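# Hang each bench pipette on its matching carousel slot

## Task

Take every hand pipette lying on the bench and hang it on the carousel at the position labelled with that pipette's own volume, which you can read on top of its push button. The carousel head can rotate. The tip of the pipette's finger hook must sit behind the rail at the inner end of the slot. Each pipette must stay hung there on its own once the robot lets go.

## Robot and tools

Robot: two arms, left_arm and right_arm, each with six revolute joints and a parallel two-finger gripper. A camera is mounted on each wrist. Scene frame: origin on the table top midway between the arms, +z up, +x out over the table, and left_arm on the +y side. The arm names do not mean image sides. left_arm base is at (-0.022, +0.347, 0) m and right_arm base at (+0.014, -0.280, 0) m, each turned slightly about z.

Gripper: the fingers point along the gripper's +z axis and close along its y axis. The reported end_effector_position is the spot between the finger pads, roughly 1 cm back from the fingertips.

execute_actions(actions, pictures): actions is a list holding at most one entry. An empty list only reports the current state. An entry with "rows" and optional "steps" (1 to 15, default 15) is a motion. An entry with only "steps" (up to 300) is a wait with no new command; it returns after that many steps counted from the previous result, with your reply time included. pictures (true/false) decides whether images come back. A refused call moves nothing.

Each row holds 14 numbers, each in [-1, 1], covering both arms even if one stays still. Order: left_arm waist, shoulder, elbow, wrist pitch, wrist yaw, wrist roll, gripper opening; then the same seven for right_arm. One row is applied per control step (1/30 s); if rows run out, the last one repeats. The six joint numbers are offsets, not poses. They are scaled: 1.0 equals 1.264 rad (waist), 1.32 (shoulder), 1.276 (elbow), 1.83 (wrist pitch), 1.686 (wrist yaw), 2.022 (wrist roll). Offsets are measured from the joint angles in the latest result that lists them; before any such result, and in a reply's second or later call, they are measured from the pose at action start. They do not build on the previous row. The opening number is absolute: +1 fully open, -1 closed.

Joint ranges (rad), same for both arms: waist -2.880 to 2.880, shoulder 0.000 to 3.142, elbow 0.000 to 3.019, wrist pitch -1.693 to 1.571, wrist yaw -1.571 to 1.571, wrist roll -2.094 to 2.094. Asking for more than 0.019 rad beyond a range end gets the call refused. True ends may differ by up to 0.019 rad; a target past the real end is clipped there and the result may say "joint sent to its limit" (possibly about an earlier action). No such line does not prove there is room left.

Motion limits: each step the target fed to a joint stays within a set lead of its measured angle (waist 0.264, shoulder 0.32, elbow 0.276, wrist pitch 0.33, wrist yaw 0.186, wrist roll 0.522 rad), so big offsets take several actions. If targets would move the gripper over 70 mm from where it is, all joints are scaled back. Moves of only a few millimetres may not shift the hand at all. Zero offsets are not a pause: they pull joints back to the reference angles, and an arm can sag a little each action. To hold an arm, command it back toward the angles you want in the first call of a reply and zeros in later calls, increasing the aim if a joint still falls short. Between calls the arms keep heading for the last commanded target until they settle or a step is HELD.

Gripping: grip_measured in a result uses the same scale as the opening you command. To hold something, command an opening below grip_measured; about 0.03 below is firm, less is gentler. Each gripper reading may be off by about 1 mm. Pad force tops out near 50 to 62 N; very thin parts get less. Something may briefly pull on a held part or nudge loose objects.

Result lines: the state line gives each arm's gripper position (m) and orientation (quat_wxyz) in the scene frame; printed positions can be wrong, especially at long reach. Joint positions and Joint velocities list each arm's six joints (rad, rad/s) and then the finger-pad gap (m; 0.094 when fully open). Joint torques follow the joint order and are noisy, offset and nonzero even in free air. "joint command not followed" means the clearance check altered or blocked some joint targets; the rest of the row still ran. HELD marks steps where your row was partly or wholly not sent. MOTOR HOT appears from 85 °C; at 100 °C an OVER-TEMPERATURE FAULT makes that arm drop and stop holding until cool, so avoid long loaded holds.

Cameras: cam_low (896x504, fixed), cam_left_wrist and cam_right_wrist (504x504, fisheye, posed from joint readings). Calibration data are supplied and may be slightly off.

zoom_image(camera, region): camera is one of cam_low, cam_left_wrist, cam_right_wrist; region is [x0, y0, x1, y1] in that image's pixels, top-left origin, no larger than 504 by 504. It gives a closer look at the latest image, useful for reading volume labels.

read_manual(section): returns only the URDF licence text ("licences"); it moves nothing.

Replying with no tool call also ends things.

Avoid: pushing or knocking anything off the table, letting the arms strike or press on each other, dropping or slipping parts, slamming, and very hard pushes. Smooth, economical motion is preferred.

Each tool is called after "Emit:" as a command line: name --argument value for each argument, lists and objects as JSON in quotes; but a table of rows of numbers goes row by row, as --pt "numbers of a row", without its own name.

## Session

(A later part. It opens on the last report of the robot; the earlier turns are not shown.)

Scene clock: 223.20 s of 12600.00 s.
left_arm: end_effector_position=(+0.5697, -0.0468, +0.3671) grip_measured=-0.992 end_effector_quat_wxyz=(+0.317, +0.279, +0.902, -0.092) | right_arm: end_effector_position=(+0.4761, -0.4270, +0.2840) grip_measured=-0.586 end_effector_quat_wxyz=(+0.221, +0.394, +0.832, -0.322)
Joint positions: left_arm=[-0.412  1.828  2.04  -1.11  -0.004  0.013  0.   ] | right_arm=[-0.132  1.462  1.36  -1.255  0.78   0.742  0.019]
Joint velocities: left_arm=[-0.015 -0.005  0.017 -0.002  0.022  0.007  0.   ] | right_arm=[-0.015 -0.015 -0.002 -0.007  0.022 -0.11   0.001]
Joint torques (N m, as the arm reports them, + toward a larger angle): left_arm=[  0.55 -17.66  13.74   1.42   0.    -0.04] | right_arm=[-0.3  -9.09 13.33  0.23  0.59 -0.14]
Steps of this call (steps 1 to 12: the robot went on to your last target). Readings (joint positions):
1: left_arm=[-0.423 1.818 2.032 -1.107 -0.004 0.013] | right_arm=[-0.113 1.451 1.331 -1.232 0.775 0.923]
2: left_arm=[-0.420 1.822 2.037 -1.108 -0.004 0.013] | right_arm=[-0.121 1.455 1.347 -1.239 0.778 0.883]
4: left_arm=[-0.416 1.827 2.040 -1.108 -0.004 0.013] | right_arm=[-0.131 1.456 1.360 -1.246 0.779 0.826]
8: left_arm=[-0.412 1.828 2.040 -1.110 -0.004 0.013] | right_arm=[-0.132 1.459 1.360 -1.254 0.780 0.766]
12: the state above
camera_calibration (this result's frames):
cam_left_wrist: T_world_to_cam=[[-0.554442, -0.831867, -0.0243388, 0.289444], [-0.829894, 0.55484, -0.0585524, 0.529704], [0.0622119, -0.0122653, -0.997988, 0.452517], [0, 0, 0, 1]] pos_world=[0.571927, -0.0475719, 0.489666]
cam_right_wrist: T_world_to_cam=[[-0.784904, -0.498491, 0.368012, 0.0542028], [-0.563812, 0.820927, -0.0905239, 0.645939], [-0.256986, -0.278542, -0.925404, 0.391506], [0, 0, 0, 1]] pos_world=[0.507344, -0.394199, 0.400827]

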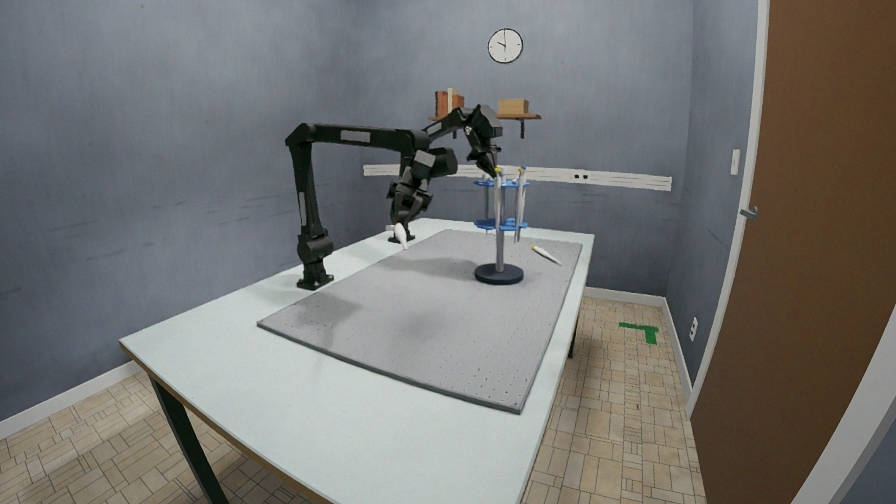

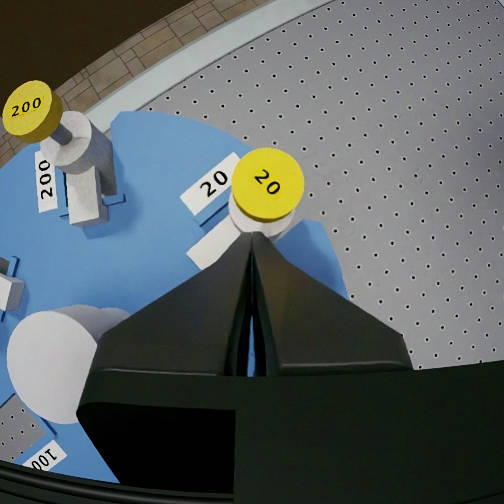

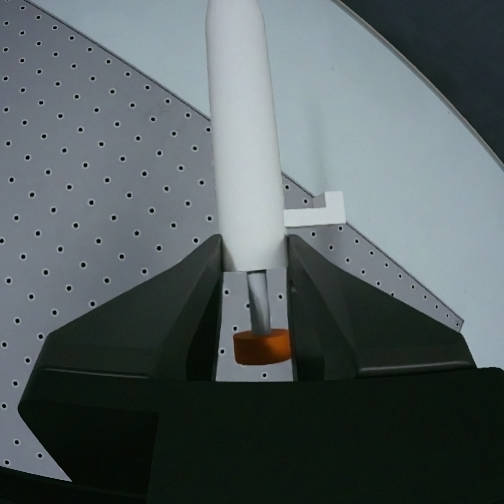

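Emit:
execute_actions --actions '[{"rows":[[0,0,0.15,-0.07,0,0,-1,0,0.005,0.04,-0.008,0.007,-0.04,-0.63],[0,0,0.15,-0.07,0,0,-1,0,0.01,0.06,-0.016,0.014,-0.08,-0.63],[0,0,0.15,-0.07,0,0,-1,0,0.015,0.08,-0.024,0.021,-0.12,-0.63],[0,0,0.15,-0.07,0,0,-1,0,0.02,0.1,-0.032,0.028,-0.16,-0.63],[0,0,0.15,-0.07,0,0,-1,0,0.025,0.12,-0.04,0.035,-0.2,-0.63],[0,0,0.15,-0.07,0,0,-1,0,0.03,0.14,-0.048,0.042,-0.24,-0.63],[0,0,0.15,-0.07,0,0,-1,0,0.035,0.16,-0.056,0.049,-0.28,-0.63],[0.05,-0.05,0.15,-0.07,0,0,-1,0,0.04,0.18,-0.064,0.056,-0.32,-0.63],[0.1,-0.1,0.13,-0.07,0,0,-1,0,0.045,0.2,-0.072,0.063,-0.36,-0.63],[0.2,-0.15,0.1,-0.07,0,0,-1,0,0.05,0.22,-0.08,0.07,-0.4,-0.63],[0.3,-0.2,0.06,-0.07,0,0,-1,0,0.055,0.24,-0.088,0.077,-0.44,-0.63],[0.4,-0.2,0,-0.07,0,0,-1,0,0.06,0.26,-0.096,0.084,-0.48,-0.63],[0.5,-0.2,-0.06,-0.05,0,0,-1,0,0.065,0.28,-0.104,0.091,-0.52,-0.63],[0.55,-0.2,-0.12,-0.03,0,0,-1,0,0.07,0.3,-0.11,0.098,-0.56,-0.63],[0.6,-0.2,-0.16,-0.014,0,0,-1,0,0.07,0.3,-0.115,0.104,-0.6,-0.63]]}]' --pictures false

Emit:
execute_actions --actions '[{"steps":20}]' --pictures false

Emit:
execute_actions --actions '[{"rows":[[0,0,0.02,0,0,0,0.3,0,0,0.02,0,0,-0.05,-0.63],[0,0,0.02,0,0,0,0.3,0,0,0.02,0,0,-0.095,-0.63],[0,0,0.02,0,0,0,0.3,0,0,0.02,0,0,-0.14,-0.63],[0,0,0.02,0,0,0,0.3,0,0,0.02,0,0,-0.185,-0.63],[0,0,0.02,0,0,0,0.3,0,0,0.02,0,0,-0.23,-0.63],[0,0,0.02,0,0,0,0.3,0,0,0.02,0,0,-0.275,-0.63],[0,0,0.02,0,0,0,0.3,0,0,0.02,0,0,-0.32,-0.63],[0,0,0.02,0,0,0,0.3,0,0,0.02,0,0,-0.365,-0.63],[0,0,0.02,0,0,0,0.3,0,0,0.02,0,0,-0.41,-0.63],[0,0,0.02,0,0,0,0.3,0,0,0.02,0,0,-0.455,-0.63],[0,0,0.02,0,0,0,0.3,0,0,0.02,0,0,-0.5,-0.63],[0,0,0.02,0,0,0,0.3,0,0,0.02,0,0,-0.545,-0.63],[0,0,0.02,0,0,0,0.3,0,0,0.02,0,0,-0.59,-0.63],[0,0,0.02,0,0,0,0.3,0,0,0.02,0,0,-0.635,-0.63],[0,0,0.02,0,0,0,0.3,0,0,0.02,0,0,-0.67,-0.63]]}]' --pictures false

Emit:
execute_actions --actions '[{"steps":20}]'

Scene clock: 236.17 s of 12600.00 s.
left_arm: end_effector_position=(+0.5679, +0.0309, +0.4314) grip_measured=-0.992 end_effector_quat_wxyz=(+0.332, +0.234, +0.910, -0.079) | right_arm: end_effector_position=(+0.5072, -0.4469, +0.3959) grip_measured=-0.586 end_effector_quat_wxyz=(+0.081, +0.029, +0.884, -0.459)
Joint positions: left_arm=[-0.317  1.737  2.077 -1.215 -0.003  0.013  0.   ] | right_arm=[-0.132  1.534  1.673 -1.432  0.942 -0.13   0.019]
Joint velocities: left_arm=[ 0.728 -0.718 -1.101  0.242 -0.081  0.037 -0.002] | right_arm=[-0.005  0.073  0.603 -0.295  0.227 -2.278 -0.   ]
Joint torques (N m, as the arm reports them, + toward a larger angle): left_arm=[  2.81 -19.07   8.25   1.94  -0.01  -0.05] | right_arm=[ -0.59 -10.21  12.94   0.32   0.61  -0.04]
Steps of this call (steps 1 to 30: the robot went on to your last target; steps 31 to 90: nothing new was sent; then 9.47 s passed at rest; steps 91 to 105: all 15 steps of this action). Readings (joint positions):
91: left_arm=[-0.412 1.830 2.056 -1.134 -0.004 0.013] | right_arm=[-0.132 1.462 1.360 -1.256 0.782 0.717]
92: left_arm=[-0.412 1.839 2.083 -1.173 -0.004 0.013] | right_arm=[-0.132 1.462 1.363 -1.261 0.789 0.697]
94: left_arm=[-0.412 1.844 2.131 -1.214 -0.004 0.013] | right_arm=[-0.132 1.469 1.384 -1.284 0.810 0.621]
98: left_arm=[-0.410 1.836 2.183 -1.227 -0.004 0.013] | right_arm=[-0.132 1.499 1.485 -1.337 0.858 0.387]
105: the state above

Scene clock: 236.83 s of 12600.00 s.
left_arm: end_effector_position=(+0.5935, +0.4708, +0.3829) grip_measured=-0.992 end_effector_quat_wxyz=(+0.304, -0.089, +0.948, +0.035) | right_arm: end_effector_position=(+0.5087, -0.4479, +0.4065) grip_measured=-0.586 end_effector_quat_wxyz=(+0.005, -0.112, +0.875, -0.470)
Joint positions: left_arm=[ 0.373  1.626  1.832 -1.154 -0.006  0.013  0.   ] | right_arm=[-0.132  1.543  1.707 -1.456  0.951 -0.455  0.019]
Joint velocities: left_arm=[ 0.493 -0.161  0.002  0.002 -0.022  0.037 -0.001] | right_arm=[-0.015 -0.015 -0.012 -0.012 -0.051 -0.022 -0.001]
Joint torques (N m, as the arm reports them, + toward a larger angle): left_arm=[ -4.26 -20.95   9.24   2.34   0.15  -0.03] | right_arm=[ -0.58 -10.36  13.35   0.41   0.59  -0.08]
Steps of this call (steps 1 to 20: the robot went on to your last target). Readings (joint positions):
1: left_arm=[-0.290 1.714 2.040 -1.208 -0.003 0.013] | right_arm=[-0.132 1.536 1.690 -1.440 0.948 -0.196]
2: left_arm=[-0.261 1.695 2.007 -1.204 -0.003 0.013] | right_arm=[-0.132 1.536 1.699 -1.445 0.950 -0.249]
4: left_arm=[-0.196 1.667 1.955 -1.196 -0.003 0.013] | right_arm=[-0.132 1.536 1.707 -1.451 0.951 -0.324]
8: left_arm=[-0.050 1.645 1.893 -1.184 -0.003 0.013] | right_arm=[-0.132 1.539 1.707 -1.456 0.951 -0.404]
20: the state above

Scene clock: 237.33 s of 12600.00 s.
left_arm: end_effector_position=(+0.5908, +0.4778, +0.3861) grip_measured=+0.297 end_effector_quat_wxyz=(+0.306, -0.094, +0.947, +0.038) | right_arm: end_effector_position=(+0.5088, -0.4479, +0.4064) grip_measured=-0.586 end_effector_quat_wxyz=(-0.218, -0.514, +0.718, -0.416)
Joint positions: left_arm=[ 0.385  1.621  1.832 -1.154 -0.008  0.013  0.061] | right_arm=[-0.132  1.543  1.707 -1.456  0.951 -1.443  0.019]
Joint velocities: left_arm=[ 0.005  0.005 -0.012  0.007  0.051 -0.022  0.001] | right_arm=[-0.005 -0.005 -0.007 -0.002  0.037 -2.366  0.   ]
Joint torques (N m, as the arm reports them, + toward a larger angle): left_arm=[ -0.97 -15.86  10.9    1.6    0.05  -0.04] | right_arm=[ -0.56 -10.78  12.37   0.8    0.46  -0.07]
Steps of this call (steps 1 to 15: all 15 steps of this action). Readings (joint positions):
1: left_arm=[0.388 1.624 1.832 -1.154 -0.007 0.013] | right_arm=[-0.132 1.543 1.707 -1.456 0.951 -0.468]
2: left_arm=[0.395 1.621 1.832 -1.154 -0.007 0.013] | right_arm=[-0.132 1.543 1.707 -1.456 0.951 -0.497]
4: left_arm=[0.398 1.620 1.832 -1.154 -0.008 0.013] | right_arm=[-0.132 1.543 1.707 -1.456 0.951 -0.590]
8: left_arm=[0.388 1.621 1.832 -1.154 -0.008 0.013] | right_arm=[-0.132 1.543 1.707 -1.456 0.951 -0.860]
15: the state above

Scene clock: 238.00 s of 12600.00 s.
left_arm: end_effector_position=(+0.5908, +0.4778, +0.3861) grip_measured=+0.297 end_effector_quat_wxyz=(+0.306, -0.094, +0.947, +0.038) | right_arm: end_effector_position=(+0.5088, -0.4479, +0.4064) grip_measured=-0.587 end_effector_quat_wxyz=(+0.286, +0.630, -0.618, +0.372)
Joint positions: left_arm=[ 0.385  1.621  1.832 -1.154 -0.008  0.013  0.061] | right_arm=[-0.132  1.543  1.707 -1.456  0.951 -1.789  0.019]
Joint velocities: left_arm=[ 0.005  0.005 -0.002 -0.002 -0.007  0.051 -0.001] | right_arm=[-0.005  0.015 -0.012 -0.002 -0.037 -0.066 -0.001]
Joint torques (N m, as the arm reports them, + toward a larger angle): left_arm=[ -1.03 -15.45  10.91   1.57   0.06  -0.04] | right_arm=[ -0.6  -10.84  12.28   0.69   0.46  -0.22]
Steps of this call (steps 1 to 20: the robot went on to your last target). Readings (joint positions):
1: left_arm=[0.385 1.621 1.832 -1.154 -0.008 0.013] | right_arm=[-0.132 1.543 1.707 -1.456 0.951 -1.514]
2: left_arm=[0.385 1.621 1.832 -1.154 -0.008 0.013] | right_arm=[-0.132 1.543 1.707 -1.456 0.951 -1.570]
4: left_arm=[0.385 1.621 1.832 -1.154 -0.008 0.013] | right_arm=[-0.132 1.543 1.707 -1.456 0.951 -1.651]
8: left_arm=[0.385 1.621 1.832 -1.154 -0.008 0.013] | right_arm=[-0.132 1.543 1.707 -1.456 0.951 -1.736]
20: the state above
camera_calibration (this result's frames):
cam_left_wrist: T_world_to_cam=[[0.208379, -0.977656, -0.0276762, 0.358266], [-0.978019, -0.208072, -0.0135681, 0.691892], [0.00750632, 0.0298951, -0.999525, 0.489302], [0, 0, 0, 1]] pos_world=[0.598355, 0.479597, 0.508372]
cam_right_wrist: T_world_to_cam=[[0.9942, 0.0750191, 0.077068, -0.505661], [-0.0789204, 0.0220452, 0.996637, -0.353759], [0.0730678, -0.996938, 0.0278379, -0.369729], [0, 0, 0, 1]] pos_world=[0.501825, -0.322864, 0.401832]

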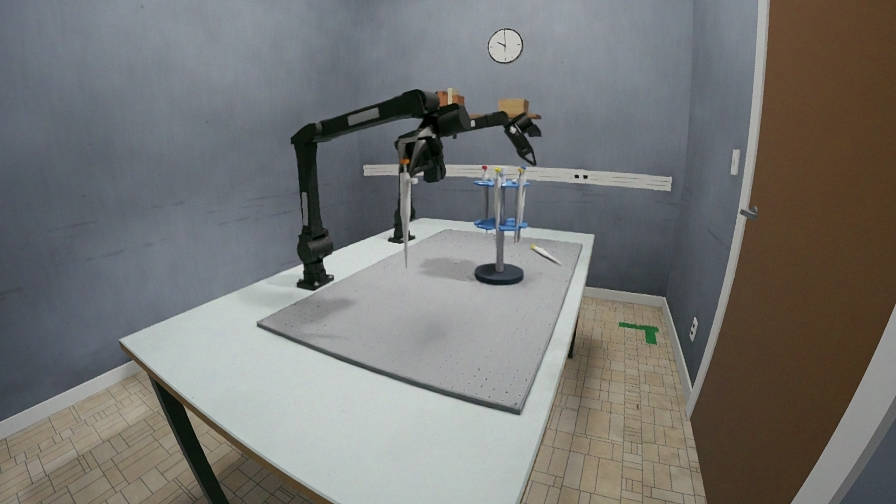

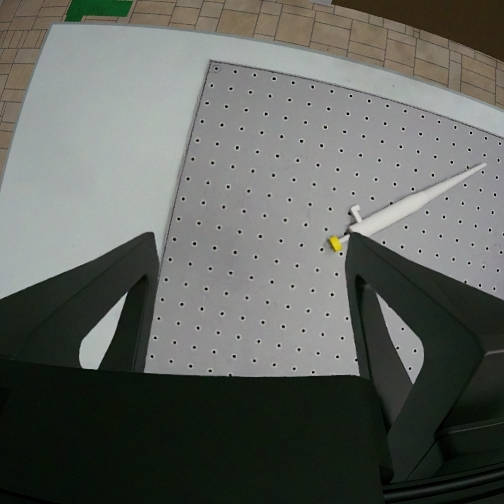

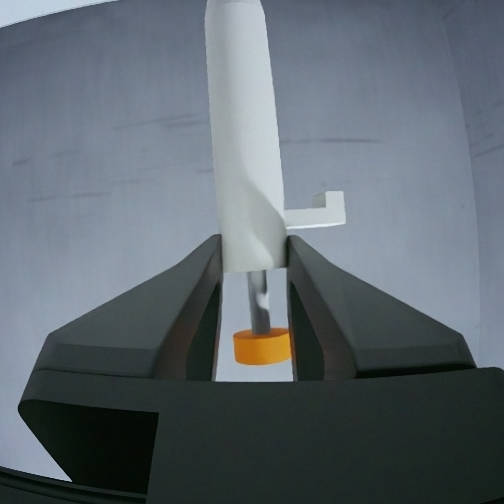

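Emit:
execute_actions --actions '[{"rows":[[0,0,0.02,0,0,0,0.3,0.02,0,0.02,0,0,0,-0.63],[0,0,0.02,0,0,0,0.3,0.045,0,0.02,0,0,0,-0.63],[0,0,0.02,0,0,0,0.3,0.07,0,0.02,0,0,0,-0.63],[0,0,0.02,0,0,0,0.3,0.095,0,0.02,0,0,0,-0.63],[0,0,0.02,0,0,0,0.3,0.12,0,0.02,0,0,0,-0.63],[0,0,0.02,0,0,0,0.3,0.145,0,0.02,0,0,0,-0.63],[0,0,0.02,0,0,0,0.3,0.17,0,0.02,0,0,0,-0.63],[0,0,0.02,0,0,0,0.3,0.195,0,0.02,0,0,0,-0.63],[0,0,0.02,0,0,0,0.3,0.22,0,0.02,0,0,0,-0.63],[0,0,0.02,0,0,0,0.3,0.245,0,0.02,0,0,0,-0.63],[0,0,0.02,0,0,0,0.3,0.27,0,0.02,0,0,0,-0.63],[0,0,0.02,0,0,0,0.3,0.295,0,0.02,0,0,0,-0.63],[0,0,0.02,0,0,0,0.3,0.32,0,0.02,0,0,0,-0.63],[0,0,0.02,0,0,0,0.3,0.345,0,0.02,0,0,0,-0.63],[0,0,0.02,0,0,0,0.3,0.37,0,0.02,0,0,0,-0.63]]}]' --pictures false

Emit:
execute_actions --actions '[{"steps":20}]' --pictures false

Emit:
execute_actions --actions '[{"rows":[[0,0,0.02,0,0,0,0.3,0.02,0,0.02,0,0,0,-0.63],[0,0,0.02,0,0,0,0.3,0.045,0,0.02,0,0,0,-0.63],[0,0,0.02,0,0,0,0.3,0.07,0,0.02,0,0,0,-0.63],[0,0,0.02,0,0,0,0.3,0.095,0,0.02,0,0,0,-0.63],[0,0,0.02,0,0,0,0.3,0.12,0,0.02,0,0,0,-0.63],[0,0,0.02,0,0,0,0.3,0.145,0,0.02,0,0,0,-0.63],[0,0,0.02,0,0,0,0.3,0.165,0,0.02,0,0,0,-0.63],[0,0,0.02,0,0,0,0.3,0.183,0,0.02,0,0,0,-0.63],[0,0,0.02,0,0,0,0.3,0.199,0,0.02,0,0,0,-0.63],[0,0,0.02,0,0,0,0.3,0.213,0,0.02,0,0,0,-0.63],[0,0,0.02,0,0,0,0.3,0.225,0,0.02,0,0,0,-0.63],[0,0,0.02,0,0,0,0.3,0.235,0,0.02,0,0,0,-0.63],[0,0,0.02,0,0,0,0.3,0.243,0,0.02,0,0,0,-0.63],[0,0,0.02,0,0,0,0.3,0.249,0,0.02,0,0,0,-0.63],[0,0,0.02,0,0,0,0.3,0.253,0,0.02,0,0,0,-0.63]]}]' --pictures false

Emit:
execute_actions --actions '[{"steps":15}]'

Scene clock: 246.87 s of 12600.00 s.
left_arm: end_effector_position=(+0.5908, +0.4778, +0.3861) grip_measured=+0.297 end_effector_quat_wxyz=(+0.306, -0.094, +0.947, +0.038) | right_arm: end_effector_position=(+0.5347, -0.2374, +0.4062) grip_measured=-0.587 end_effector_quat_wxyz=(+0.205, +0.744, -0.476, +0.422)
Joint positions: left_arm=[ 0.385  1.621  1.832 -1.154 -0.008  0.013  0.061] | right_arm=[ 0.276  1.543  1.707 -1.456  0.95  -1.793  0.019]
Joint velocities: left_arm=[-0.005 -0.005 -0.022  0.007  0.081  0.007 -0.   ] | right_arm=[ 1.128 -0.005 -0.007 -0.002 -0.081 -0.007 -0.   ]
Joint torques (N m, as the arm reports them, + toward a larger angle): left_arm=[ -0.11 -16.03  10.93   1.62   0.    -0.05] | right_arm=[ -1.07 -10.8   12.35   0.69   0.43   0.04]
Steps of this call (steps 1 to 30: the robot went on to your last target; steps 31 to 90: nothing new was sent; then 5.37 s passed at rest; steps 91 to 105: all 15 steps of this action). Readings (joint positions):
91: left_arm=[0.385 1.621 1.832 -1.154 -0.008 0.013] | right_arm=[-0.131 1.543 1.707 -1.456 0.951 -1.793]
92: left_arm=[0.385 1.621 1.832 -1.154 -0.008 0.013] | right_arm=[-0.129 1.543 1.707 -1.456 0.951 -1.793]
94: left_arm=[0.385 1.621 1.832 -1.154 -0.008 0.013] | right_arm=[-0.111 1.543 1.707 -1.456 0.951 -1.793]
98: left_arm=[0.385 1.621 1.832 -1.154 -0.008 0.013] | right_arm=[-0.005 1.543 1.707 -1.456 0.951 -1.793]
105: the state above

Scene clock: 247.53 s of 12600.00 s.
left_arm: end_effector_position=(+0.5908, +0.4778, +0.3861) grip_measured=+0.297 end_effector_quat_wxyz=(+0.306, -0.094, +0.947, +0.038) | right_arm: end_effector_position=(+0.5306, -0.2021, +0.4058) grip_measured=-0.587 end_effector_quat_wxyz=(+0.190, +0.760, -0.451, +0.427)
Joint positions: left_arm=[ 0.385  1.621  1.832 -1.154 -0.008  0.013  0.061] | right_arm=[ 0.344  1.543  1.707 -1.456  0.946 -1.793  0.019]
Joint velocities: left_arm=[-0.005  0.015  0.002  0.012 -0.007 -0.037  0.   ] | right_arm=[-0.005 -0.005  0.012  0.012  0.022  0.022  0.   ]
Joint torques (N m, as the arm reports them, + toward a larger angle): left_arm=[ -0.11 -15.97  10.95   1.56   0.    -0.05] | right_arm=[ -1.62 -10.85  12.31   0.68   0.58   0.04]
Steps of this call (steps 1 to 20: the robot went on to your last target). Readings (joint positions):
1: left_arm=[0.385 1.621 1.832 -1.154 -0.008 0.013] | right_arm=[0.311 1.543 1.707 -1.456 0.948 -1.793]
2: left_arm=[0.385 1.621 1.832 -1.154 -0.008 0.013] | right_arm=[0.341 1.543 1.707 -1.456 0.947 -1.793]
4: left_arm=[0.385 1.621 1.832 -1.154 -0.008 0.013] | right_arm=[0.375 1.543 1.707 -1.456 0.946 -1.793]
8: left_arm=[0.385 1.621 1.832 -1.154 -0.008 0.013] | right_arm=[0.368 1.543 1.707 -1.456 0.946 -1.793]
20: the state above

Scene clock: 248.03 s of 12600.00 s.
left_arm: end_effector_position=(+0.5908, +0.4778, +0.3861) grip_measured=+0.297 end_effector_quat_wxyz=(+0.306, -0.094, +0.947, +0.038) | right_arm: end_effector_position=(+0.4766, -0.0370, +0.4053) grip_measured=-0.587 end_effector_quat_wxyz=(+0.116, +0.825, -0.319, +0.452)
Joint positions: left_arm=[ 0.385  1.621  1.832 -1.154 -0.008  0.013  0.061] | right_arm=[ 0.677  1.543  1.707 -1.456  0.942 -1.793  0.019]
Joint velocities: left_arm=[-0.005 -0.005 -0.007  0.007 -0.007  0.051 -0.   ] | right_arm=[ 0.366 -0.015  0.002  0.007 -0.066  0.022  0.001]
Joint torques (N m, as the arm reports them, + toward a larger angle): left_arm=[ -0.12 -16.12  10.92   1.6   -0.01  -0.04] | right_arm=[ -3.12 -11.01  12.29   0.68   0.57   0.  ]
Steps of this call (steps 1 to 15: all 15 steps of this action). Readings (joint positions):
1: left_arm=[0.385 1.621 1.832 -1.154 -0.008 0.013] | right_arm=[0.344 1.543 1.707 -1.456 0.946 -1.793]
2: left_arm=[0.385 1.621 1.832 -1.154 -0.008 0.013] | right_arm=[0.346 1.543 1.707 -1.456 0.946 -1.793]
4: left_arm=[0.385 1.621 1.832 -1.154 -0.008 0.013] | right_arm=[0.364 1.543 1.707 -1.456 0.946 -1.793]
8: left_arm=[0.385 1.621 1.832 -1.154 -0.008 0.013] | right_arm=[0.469 1.543 1.707 -1.456 0.946 -1.793]
15: the state above

Scene clock: 248.53 s of 12600.00 s.
left_arm: end_effector_position=(+0.5908, +0.4778, +0.3861) grip_measured=+0.297 end_effector_quat_wxyz=(+0.306, -0.094, +0.947, +0.038) | right_arm: end_effector_position=(+0.4766, -0.0370, +0.4053) grip_measured=-0.587 end_effector_quat_wxyz=(+0.116, +0.825, -0.319, +0.452)
Joint positions: left_arm=[ 0.385  1.621  1.832 -1.154 -0.008  0.013  0.061] | right_arm=[ 0.677  1.543  1.707 -1.456  0.942 -1.793  0.019]
Joint velocities: left_arm=[ 0.005 -0.005  0.027 -0.017 -0.007 -0.007 -0.001] | right_arm=[-0.015 -0.015  0.017  0.002 -0.081 -0.007 -0.   ]
Joint torques (N m, as the arm reports them, + toward a larger angle): left_arm=[ -0.08 -15.88  10.91   1.61  -0.01  -0.03] | right_arm=[ -1.26 -10.88  12.27   0.7    0.57   0.  ]
Steps of this call (steps 1 to 15: the robot went on to your last target). Readings (joint positions):
1: left_arm=[0.385 1.621 1.832 -1.154 -0.008 0.013] | right_arm=[0.686 1.543 1.707 -1.456 0.942 -1.793]
2: left_arm=[0.385 1.621 1.832 -1.154 -0.008 0.013] | right_arm=[0.689 1.543 1.707 -1.456 0.942 -1.793]
4: left_arm=[0.385 1.621 1.832 -1.154 -0.008 0.013] | right_arm=[0.687 1.543 1.707 -1.456 0.942 -1.793]
8: left_arm=[0.385 1.621 1.832 -1.154 -0.008 0.013] | right_arm=[0.678 1.543 1.707 -1.456 0.942 -1.793]
15: the state above
All arms were judged still, so your last target was given up. Only a new action makes them travel on or press farther. Fingers that are still opening or closing keep moving.
camera_calibration (this result's frames):
cam_left_wrist: T_world_to_cam=[[0.208379, -0.977656, -0.0276762, 0.358266], [-0.978019, -0.208072, -0.0135681, 0.691892], [0.00750632, 0.0298951, -0.999525, 0.489302], [0, 0, 0, 1]] pos_world=[0.598355, 0.479597, 0.508372]
cam_right_wrist: T_world_to_cam=[[0.629558, 0.773326, 0.0749878, -0.303928], [-0.062924, -0.0454494, 0.996983, -0.374497], [0.774401, -0.632377, 0.0200477, -0.275327], [0, 0, 0, 1]] pos_world=[0.380989, 0.0439038, 0.401678]

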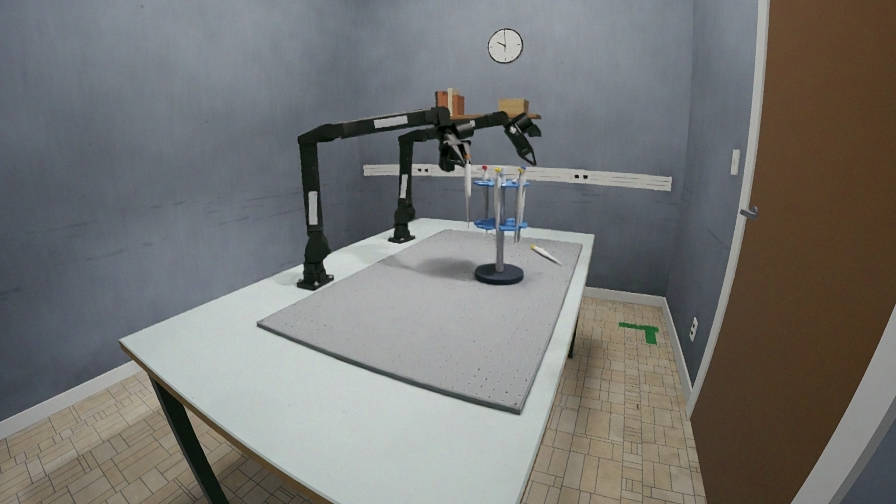

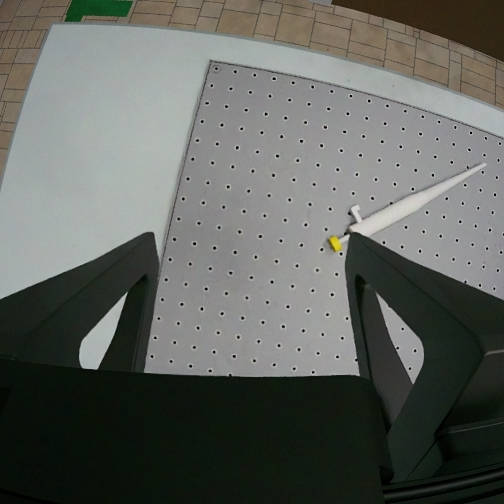

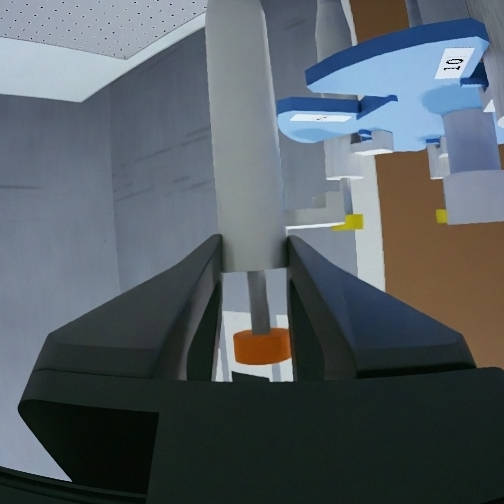

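Emit:
execute_actions --actions '[{"rows":[[0,0,0.02,0,0,0,0.3,-0.022,0,0.03,0,0,0,-0.63],[0,0,0.02,0,0,0,0.3,-0.022,0,0.03,0,0,0,-0.63],[0,0,0.02,0,0,0,0.3,-0.022,0,0.03,0,0,0,-0.63],[0,0,0.02,0,0,0,0.3,-0.022,0,0.03,0,0,0,-0.63],[0,0,0.02,0,0,0,0.3,-0.022,0.01,0.04,-0.003,0,0,-0.63],[0,0,0.02,0,0,0,0.3,-0.022,0.02,0.054,-0.006,0,0,-0.63],[0,0,0.02,0,0,0,0.3,-0.022,0.03,0.068,-0.01,0,0,-0.63],[0,0,0.02,0,0,0,0.3,-0.022,0.04,0.082,-0.014,0,0,-0.63],[0,0,0.02,0,0,0,0.3,-0.022,0.05,0.096,-0.018,0,0,-0.63],[0,0,0.02,0,0,0,0.3,-0.022,0.06,0.11,-0.021,0,0,-0.63]]}]'

Scene clock: 252.83 s of 12600.00 s.
left_arm: end_effector_position=(+0.5908, +0.4778, +0.3861) grip_measured=+0.297 end_effector_quat_wxyz=(+0.306, -0.094, +0.947, +0.038) | right_arm: end_effector_position=(+0.4975, -0.0283, +0.4099) grip_measured=-0.587 end_effector_quat_wxyz=(+0.120, +0.823, -0.325, +0.450)
Joint positions: left_arm=[ 0.385  1.621  1.832 -1.154 -0.008  0.013  0.061] | right_arm=[ 0.661  1.61   1.8   -1.484  0.941 -1.793  0.019]
Joint velocities: left_arm=[ 0.005  0.005  0.037  0.012 -0.051 -0.037  0.   ] | right_arm=[-0.015  0.093 -0.017 -0.046  0.022 -0.022 -0.001]
Joint torques (N m, as the arm reports them, + toward a larger angle): left_arm=[ -0.13 -16.03  10.92   1.61   0.    -0.03] | right_arm=[ -1.27 -12.11  14.13   0.28   0.45   0.  ]
Steps of this call (steps 1 to 90: nothing new was sent; then 0.80 s passed at rest; steps 91 to 105: all 15 steps of this action). Readings (joint positions):
91: left_arm=[0.385 1.621 1.832 -1.154 -0.008 0.013] | right_arm=[0.676 1.543 1.707 -1.456 0.942 -1.793]
92: left_arm=[0.385 1.621 1.832 -1.154 -0.008 0.013] | right_arm=[0.675 1.543 1.707 -1.456 0.942 -1.793]
94: left_arm=[0.385 1.621 1.832 -1.154 -0.008 0.013] | right_arm=[0.671 1.543 1.707 -1.456 0.942 -1.793]
98: left_arm=[0.385 1.621 1.832 -1.154 -0.008 0.013] | right_arm=[0.663 1.554 1.728 -1.466 0.942 -1.793]
105: the state above
camera_calibration (this result's frames):
cam_left_wrist: T_world_to_cam=[[0.208379, -0.977656, -0.0276762, 0.358266], [-0.978019, -0.208072, -0.0135681, 0.691892], [0.00750632, 0.0298951, -0.999525, 0.489302], [0, 0, 0, 1]] pos_world=[0.598355, 0.479597, 0.508372]
cam_right_wrist: T_world_to_cam=[[0.641204, 0.763866, 0.0732496, -0.329529], [-0.0614512, -0.0440354, 0.997138, -0.378194], [0.764906, -0.64387, 0.0187048, -0.281119], [0, 0, 0, 1]] pos_world=[0.403084, 0.0540578, 0.406508]

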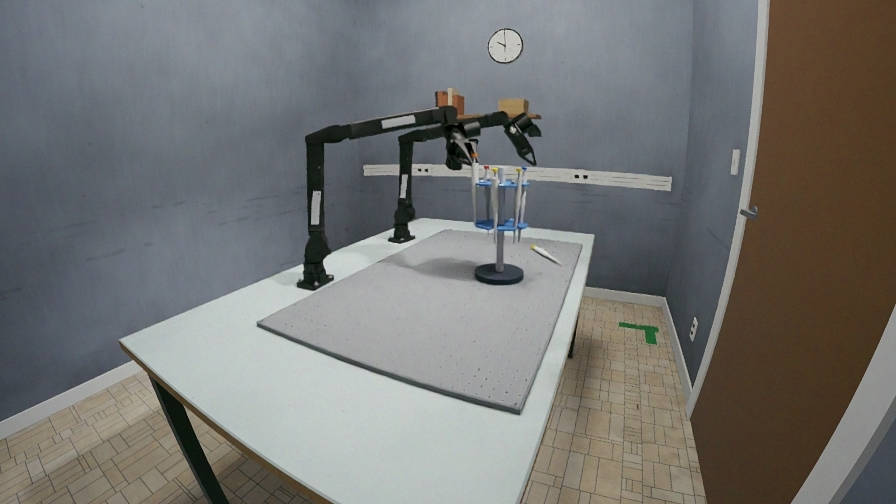

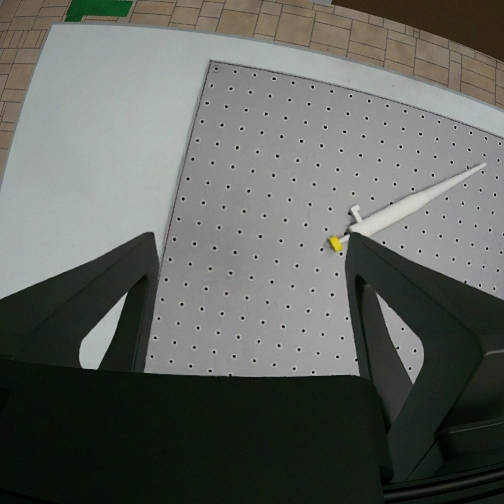

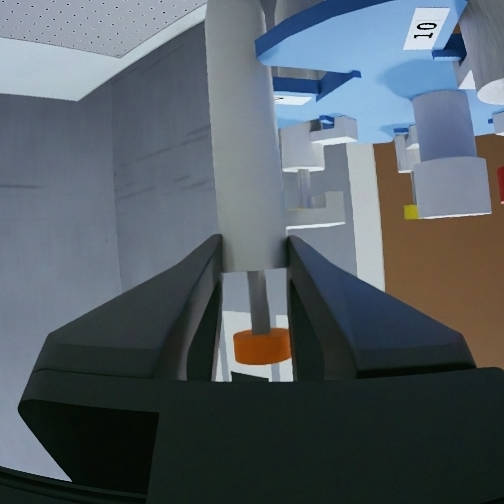

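Emit:
execute_actions --actions '[{"rows":[[0,0,0.02,0,0,0,0.3,-0.01,0.015,0.035,-0.003,0,0,-0.63],[0,0,0.02,0,0,0,0.3,-0.015,0.025,0.048,-0.006,0,0,-0.63],[0,0,0.02,0,0,0,0.3,-0.02,0.035,0.061,-0.009,0,0,-0.63],[0,0,0.02,0,0,0,0.3,-0.025,0.045,0.074,-0.012,0,0,-0.63],[0,0,0.02,0,0,0,0.3,-0.03,0.055,0.087,-0.015,0,0,-0.63],[0,0,0.02,0,0,0,0.3,-0.034,0.066,0.1,-0.018,0,0,-0.63]]}]'

Scene clock: 255.87 s of 12600.00 s.
left_arm: end_effector_position=(+0.5908, +0.4778, +0.3861) grip_measured=+0.297 end_effector_quat_wxyz=(+0.306, -0.094, +0.947, +0.038) | right_arm: end_effector_position=(+0.5256, -0.0260, +0.3995) grip_measured=-0.587 end_effector_quat_wxyz=(+0.136, +0.822, -0.333, +0.442)
Joint positions: left_arm=[ 0.385  1.621  1.832 -1.154 -0.008  0.013  0.061] | right_arm=[ 0.63   1.693  1.881 -1.507  0.939 -1.793  0.019]
Joint velocities: left_arm=[ 0.005  0.005  0.022 -0.007 -0.081  0.007  0.   ] | right_arm=[-0.024 -0.005 -0.012 -0.002 -0.066 -0.007 -0.001]
Joint torques (N m, as the arm reports them, + toward a larger angle): left_arm=[ -0.2  -16.03  10.93   1.56   0.    -0.05] | right_arm=[ -0.81 -12.76  14.12   0.38   0.49   0.  ]
Steps of this call (steps 1 to 15: the robot went on to your last target; steps 16 to 76: nothing new was sent; steps 77 to 91: all 15 steps of this action). Readings (joint positions):
77: left_arm=[0.385 1.621 1.832 -1.154 -0.008 0.013] | right_arm=[0.661 1.615 1.800 -1.485 0.941 -1.793]
78: left_arm=[0.385 1.621 1.832 -1.154 -0.008 0.013] | right_arm=[0.661 1.616 1.801 -1.486 0.941 -1.793]
80: left_arm=[0.385 1.621 1.832 -1.154 -0.008 0.013] | right_arm=[0.659 1.626 1.817 -1.492 0.940 -1.793]
84: left_arm=[0.385 1.621 1.832 -1.154 -0.008 0.013] | right_arm=[0.646 1.669 1.876 -1.503 0.939 -1.793]
91: the state above
camera_calibration (this result's frames):
cam_left_wrist: T_world_to_cam=[[0.208379, -0.977656, -0.0276762, 0.358266], [-0.978019, -0.208072, -0.0135681, 0.691892], [0.00750632, 0.0298951, -0.999525, 0.489302], [0, 0, 0, 1]] pos_world=[0.598355, 0.479597, 0.508372]
cam_right_wrist: T_world_to_cam=[[0.665933, 0.744427, 0.0485923, -0.352201], [-0.0424926, -0.0271795, 0.998727, -0.376082], [0.7448, -0.66715, 0.0135329, -0.28899], [0, 0, 0, 1]] pos_world=[0.433802, 0.0591662, 0.396628]

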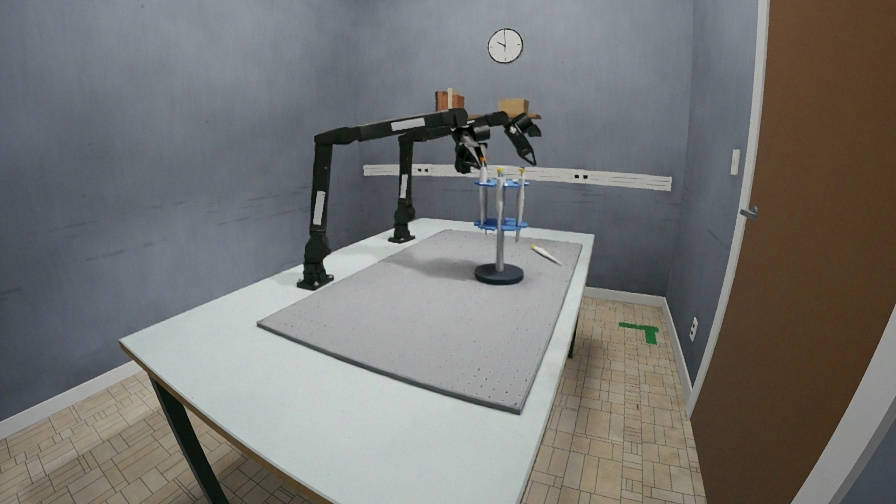

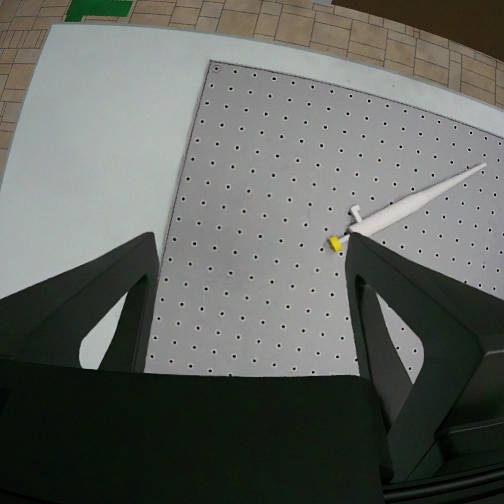

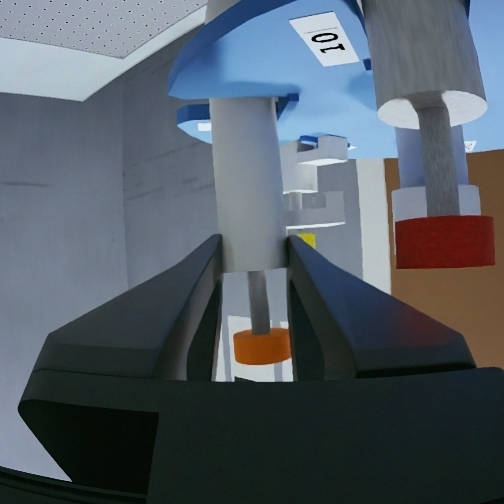

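Emit:
execute_actions --actions '[{"rows":[[0,0,0.02,0,0,0,0.3,0,0.014,-0.03,0.022,0,0,-0.63]]}]'

Scene clock: 257.53 s of 12600.00 s.
left_arm: end_effector_position=(+0.5908, +0.4778, +0.3861) grip_measured=+0.297 end_effector_quat_wxyz=(+0.306, -0.094, +0.947, +0.038) | right_arm: end_effector_position=(+0.5268, -0.0257, +0.3914) grip_measured=-0.587 end_effector_quat_wxyz=(+0.137, +0.820, -0.334, +0.445)
Joint positions: left_arm=[ 0.385  1.621  1.832 -1.154 -0.008  0.013  0.061] | right_arm=[ 0.63   1.692  1.856 -1.481  0.945 -1.791  0.019]
Joint velocities: left_arm=[-0.005 -0.005 -0.012 -0.007 -0.037 -0.007 -0.   ] | right_arm=[ 0.005 -0.015 -0.002 -0.017  0.007 -0.037 -0.001]
Joint torques (N m, as the arm reports them, + toward a larger angle): left_arm=[ -0.13 -15.91  10.95   1.57   0.    -0.04] | right_arm=[ -0.52 -11.39   8.86   1.28   0.23  -0.01]
Steps of this call (steps 1 to 15: the robot went on to your last target; steps 16 to 35: nothing new was sent; steps 36 to 50: all 15 steps of this action). Readings (joint positions):
36: left_arm=[0.385 1.621 1.832 -1.154 -0.008 0.013] | right_arm=[0.630 1.693 1.875 -1.501 0.939 -1.793]
37: left_arm=[0.385 1.621 1.832 -1.154 -0.008 0.013] | right_arm=[0.630 1.692 1.866 -1.492 0.939 -1.793]
39: left_arm=[0.385 1.621 1.832 -1.154 -0.008 0.013] | right_arm=[0.630 1.692 1.856 -1.483 0.945 -1.791]
43: left_arm=[0.385 1.621 1.832 -1.154 -0.008 0.013] | right_arm=[0.630 1.692 1.856 -1.481 0.945 -1.791]
50: the state above
camera_calibration (this result's frames):
cam_left_wrist: T_world_to_cam=[[0.208379, -0.977656, -0.0276762, 0.358266], [-0.978019, -0.208072, -0.0135681, 0.691892], [0.00750632, 0.0298951, -0.999525, 0.489302], [0, 0, 0, 1]] pos_world=[0.598355, 0.479597, 0.508372]
cam_right_wrist: T_world_to_cam=[[0.667519, 0.742849, 0.0509314, -0.354619], [-0.0482991, -0.0250595, 0.998519, -0.364809], [0.743025, -0.66899, 0.0191513, -0.290913], [0, 0, 0, 1]] pos_world=[0.43525, 0.0596679, 0.387901]

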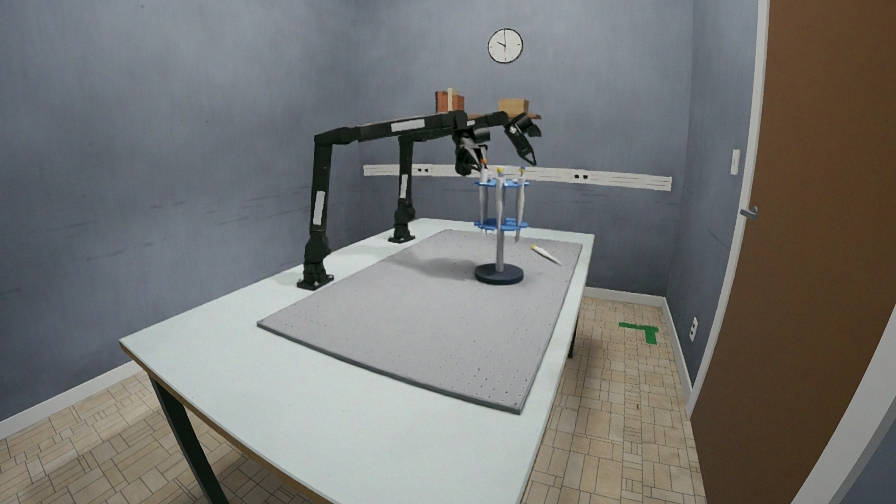

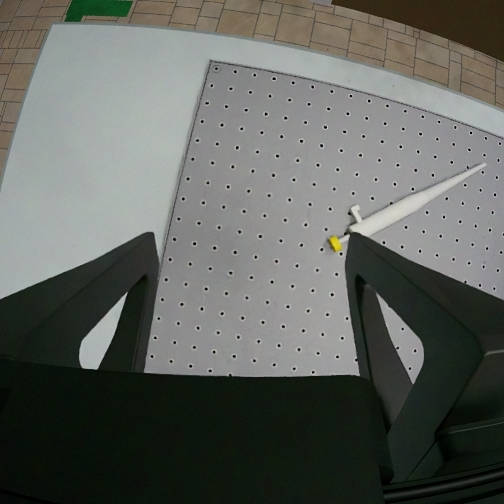

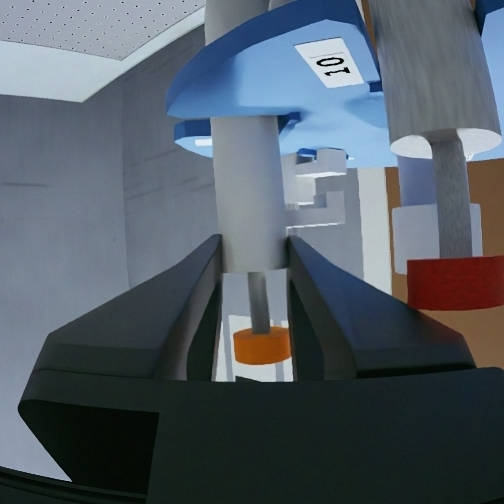

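Emit:
execute_actions --actions '[{"rows":[[0,0,0.02,0,0,0,0.3,0,0,0.015,0,0,0,-0.6],[0,0,0.02,0,0,0,0.3,0,0,0.015,0,0,0,-0.59],[0,0,0.02,0,0,0,0.3,0,0,0.015,0,0,0,-0.58],[0,0,0.02,0,0,0,0.3,0,0,0.015,0,0,0,-0.575],[0,0,0.02,0,0,0,0.3,0,0,0.015,0,0,0,-0.57],[0,0,0.02,0,0,0,0.3,0,0,0.015,0,0,0,-0.565],[0,0,0.02,0,0,0,0.3,0,0,0.015,0,0,0,-0.56],[0,0,0.02,0,0,0,0.3,0,0,0.015,0,0,0,-0.555],[0,0,0.02,0,0,0,0.3,0,0,0.015,0,0,0,-0.55],[0,0,0.02,0,0,0,0.3,0,0,0.015,0,0,0,-0.54],[0,0,0.02,0,0,0,0.3,0,0,0.015,0,0,0,-0.52],[0,0,0.02,0,0,0,0.3,0,0,0.015,0,0,0,-0.47]]}]'

Scene clock: 262.80 s of 12600.00 s.
left_arm: end_effector_position=(+0.5908, +0.4778, +0.3861) grip_measured=+0.297 end_effector_quat_wxyz=(+0.306, -0.094, +0.947, +0.038) | right_arm: end_effector_position=(+0.5266, -0.0260, +0.3921) grip_measured=-0.473 end_effector_quat_wxyz=(+0.136, +0.819, -0.334, +0.445)
Joint positions: left_arm=[ 0.385  1.621  1.832 -1.154 -0.008  0.013  0.061] | right_arm=[ 0.63   1.691  1.856 -1.481  0.945 -1.791  0.025]
Joint velocities: left_arm=[-0.005 -0.005  0.002 -0.007 -0.037 -0.007 -0.   ] | right_arm=[-0.005 -0.005 -0.012 -0.007 -0.007  0.022 -0.001]
Joint torques (N m, as the arm reports them, + toward a larger angle): left_arm=[ -0.17 -16.03  10.97   1.57  -0.01  -0.04] | right_arm=[ -0.34 -12.2   11.7    0.54   0.43   0.  ]
Steps of this call (steps 1 to 15: the robot went on to your last target; steps 16 to 90: nothing new was sent; then 1.77 s passed at rest; steps 91 to 105: all 15 steps of this action). Readings (joint positions):
91: left_arm=[0.385 1.621 1.832 -1.154 -0.008 0.013] | right_arm=[0.630 1.691 1.856 -1.481 0.945 -1.791]
92: left_arm=[0.385 1.621 1.832 -1.154 -0.008 0.013] | right_arm=[0.630 1.691 1.856 -1.481 0.945 -1.791]
94: left_arm=[0.385 1.621 1.832 -1.154 -0.008 0.013] | right_arm=[0.630 1.691 1.856 -1.481 0.945 -1.791]
98: left_arm=[0.385 1.621 1.832 -1.154 -0.008 0.013] | right_arm=[0.630 1.691 1.856 -1.481 0.945 -1.791]
105: the state above
camera_calibration (this result's frames):
cam_left_wrist: T_world_to_cam=[[0.208379, -0.977656, -0.0276762, 0.358266], [-0.978019, -0.208072, -0.0135681, 0.691892], [0.00750632, 0.0298951, -0.999525, 0.489302], [0, 0, 0, 1]] pos_world=[0.598355, 0.479597, 0.508372]
cam_right_wrist: T_world_to_cam=[[0.667533, 0.742761, 0.0520158, -0.354773], [-0.04941, -0.0255162, 0.998453, -0.364887], [0.742939, -0.66907, 0.019667, -0.291082], [0, 0, 0, 1]] pos_world=[0.43505, 0.0594464, 0.388501]

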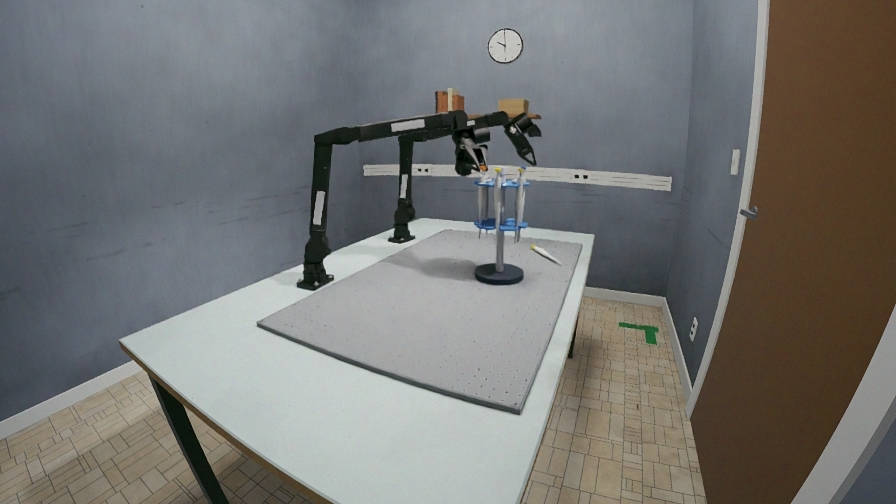

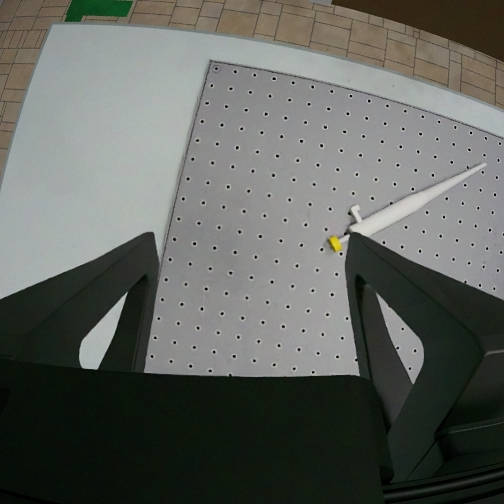

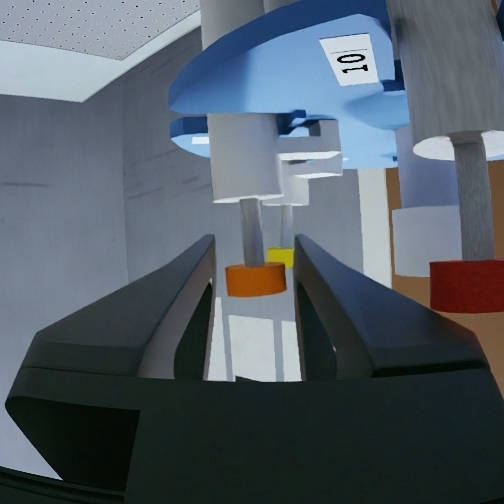

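Emit:
execute_actions --actions '[{"rows":[[0,0,0.02,0,0,0,-1,0,0,0.02,0,0,0,-0.25],[0,0,0.02,0,0,0,-1,0,0,0.02,0,0,0,-0.25],[0,0,0.02,0,0,0,-1,0,0,0.18,-0.055,0,0,-0.25]],"steps":12}]' --pictures false

Emit:
execute_actions --actions '[{"rows":[[0,-0.05,0.06,0.016,0,0,-1,0,-0.15,0.04,0,0,0,-0.25]],"steps":10}]' --pictures false

Emit:
execute_actions --actions '[{"rows":[[-0.2,0,0.02,0,0,0,-1,-0.85,-0.1,0,0,0,0,-0.25]]}]' --pictures false

Emit:
execute_actions --actions '[{"steps":15}]' --pictures false

Scene clock: 268.07 s of 12600.00 s.
left_arm: end_effector_position=(+0.5908, +0.4778, +0.3861) grip_measured=-0.992 end_effector_quat_wxyz=(+0.306, -0.094, +0.947, +0.038) | right_arm: end_effector_position=(+0.5242, -0.0279, +0.4744) grip_measured=-0.253 end_effector_quat_wxyz=(+0.089, +0.804, -0.357, +0.468)
Joint positions: left_arm=[ 0.385  1.621  1.832 -1.154 -0.008  0.013  0.   ] | right_arm=[ 0.63   1.685  2.055 -1.568  0.944 -1.791  0.035]
Joint velocities: left_arm=[-0.015 -0.005  0.002 -0.002 -0.081  0.007 -0.   ] | right_arm=[-0.005 -0.151  0.002 -0.042 -0.022  0.022  0.   ]
Joint torques (N m, as the arm reports them, + toward a larger angle): left_arm=[ -0.23 -15.78  10.93   1.56   0.    -0.03] | right_arm=[ -1.1  -11.36  12.35   0.37   0.46   0.01]
Steps of this call (steps 1 to 15: the robot went on to your last target; steps 16 to 90: nothing new was sent; then 1.87 s passed at rest; steps 91 to 102: all 12 steps of this action). Readings (joint positions):
91: left_arm=[0.385 1.621 1.832 -1.154 -0.008 0.013] | right_arm=[0.630 1.691 1.856 -1.481 0.945 -1.791]
92: left_arm=[0.385 1.621 1.832 -1.154 -0.008 0.013] | right_arm=[0.630 1.691 1.856 -1.481 0.945 -1.791]
94: left_arm=[0.385 1.621 1.832 -1.154 -0.008 0.013] | right_arm=[0.630 1.704 1.903 -1.523 0.943 -1.791]
98: left_arm=[0.385 1.621 1.832 -1.154 -0.008 0.013] | right_arm=[0.630 1.710 2.024 -1.562 0.944 -1.791]
102: the state above

Scene clock: 268.40 s of 12600.00 s.
left_arm: end_effector_position=(+0.5853, +0.4767, +0.4183) grip_measured=-0.992 end_effector_quat_wxyz=(+0.337, -0.093, +0.936, +0.041) | right_arm: end_effector_position=(+0.4790, -0.0664, +0.5522) grip_measured=-0.253 end_effector_quat_wxyz=(+0.028, +0.778, -0.385, +0.496)
Joint positions: left_arm=[ 0.385  1.585  1.849 -1.142 -0.008  0.013  0.   ] | right_arm=[ 0.63   1.53   2.055 -1.568  0.944 -1.791  0.035]
Joint velocities: left_arm=[-0.015 -0.132  0.076  0.022 -0.037 -0.022  0.   ] | right_arm=[-0.015 -0.562  0.1   -0.017 -0.007 -0.051  0.001]
Joint torques (N m, as the arm reports them, + toward a larger angle): left_arm=[ -0.16 -17.17  13.28   2.32   0.    -0.04] | right_arm=[ -0.76 -11.12  13.37   1.26   0.39   0.02]
Steps of this call (steps 1 to 10: all 10 steps of this action). Readings (joint positions):
1: left_arm=[0.385 1.620 1.832 -1.153 -0.008 0.013] | right_arm=[0.630 1.675 2.055 -1.568 0.944 -1.791]
2: left_arm=[0.385 1.618 1.832 -1.151 -0.008 0.013] | right_arm=[0.630 1.667 2.053 -1.568 0.944 -1.791]
4: left_arm=[0.385 1.612 1.834 -1.146 -0.008 0.013] | right_arm=[0.630 1.641 2.053 -1.568 0.944 -1.791]
8: left_arm=[0.385 1.594 1.843 -1.143 -0.008 0.013] | right_arm=[0.630 1.570 2.053 -1.568 0.944 -1.791]
10: the state above

Scene clock: 268.90 s of 12600.00 s.
left_arm: end_effector_position=(+0.5960, +0.2981, +0.4209) grip_measured=-0.992 end_effector_quat_wxyz=(+0.341, +0.043, +0.939, -0.009) | right_arm: end_effector_position=(+0.4612, -0.3855, +0.6039) grip_measured=-0.253 end_effector_quat_wxyz=(-0.141, -0.594, +0.618, -0.495)
Joint positions: left_arm=[ 0.096  1.581  1.849 -1.142 -0.005  0.013  0.   ] | right_arm=[ 0.     1.407  2.049 -1.568  0.943 -1.791  0.035]
Joint velocities: left_arm=[ 0.142  0.005 -0.017 -0.002 -0.007 -0.066 -0.   ] | right_arm=[-1.656 -0.005 -0.051 -0.002 -0.037  0.007 -0.   ]
Joint torques (N m, as the arm reports them, + toward a larger angle): left_arm=[  1.61 -14.84  10.85   1.67  -0.12  -0.05] | right_arm=[-0.53 -7.81  9.68  1.24  0.44  0.03]
Steps of this call (steps 1 to 15: all 15 steps of this action). Readings (joint positions):
1: left_arm=[0.378 1.583 1.849 -1.142 -0.010 0.013] | right_arm=[0.624 1.511 2.056 -1.568 0.943 -1.791]
2: left_arm=[0.368 1.581 1.849 -1.142 -0.011 0.013] | right_arm=[0.612 1.491 2.056 -1.568 0.943 -1.791]
4: left_arm=[0.325 1.580 1.849 -1.142 -0.011 0.013] | right_arm=[0.560 1.458 2.056 -1.568 0.943 -1.791]
8: left_arm=[0.198 1.581 1.849 -1.142 -0.010 0.013] | right_arm=[0.386 1.415 2.056 -1.568 0.943 -1.791]
15: the state above

Scene clock: 269.40 s of 12600.00 s.
left_arm: end_effector_position=(+0.5972, +0.3158, +0.4209) grip_measured=-0.992 end_effector_quat_wxyz=(+0.341, +0.029, +0.939, -0.004) | right_arm: end_effector_position=(+0.3653, -0.5764, +0.6030) grip_measured=-0.253 end_effector_quat_wxyz=(-0.254, -0.435, +0.739, -0.448)
Joint positions: left_arm=[ 0.124  1.581  1.849 -1.142 -0.006  0.013  0.   ] | right_arm=[-0.468  1.407  2.046 -1.568  0.946 -1.791  0.035]
Joint velocities: left_arm=[-0.005 -0.005  0.017 -0.002  0.007 -0.037  0.001] | right_arm=[ 0.181 -0.005  0.007 -0.007  0.007  0.051 -0.001]
Joint torques (N m, as the arm reports them, + toward a larger angle): left_arm=[  0.35 -14.83  10.94   1.66  -0.06  -0.05] | right_arm=[-0.34 -9.03  9.87  1.11  0.28  0.03]
Steps of this call (steps 1 to 15: the robot went on to your last target). Readings (joint positions):
1: left_arm=[0.101 1.581 1.849 -1.142 -0.005 0.013] | right_arm=[-0.056 1.407 2.047 -1.568 0.943 -1.791]
2: left_arm=[0.106 1.581 1.849 -1.142 -0.005 0.013] | right_arm=[-0.113 1.407 2.047 -1.568 0.943 -1.791]
4: left_arm=[0.116 1.581 1.849 -1.142 -0.005 0.013] | right_arm=[-0.226 1.407 2.046 -1.568 0.943 -1.791]
8: left_arm=[0.124 1.581 1.849 -1.142 -0.006 0.013] | right_arm=[-0.435 1.407 2.046 -1.568 0.945 -1.791]
15: the state above


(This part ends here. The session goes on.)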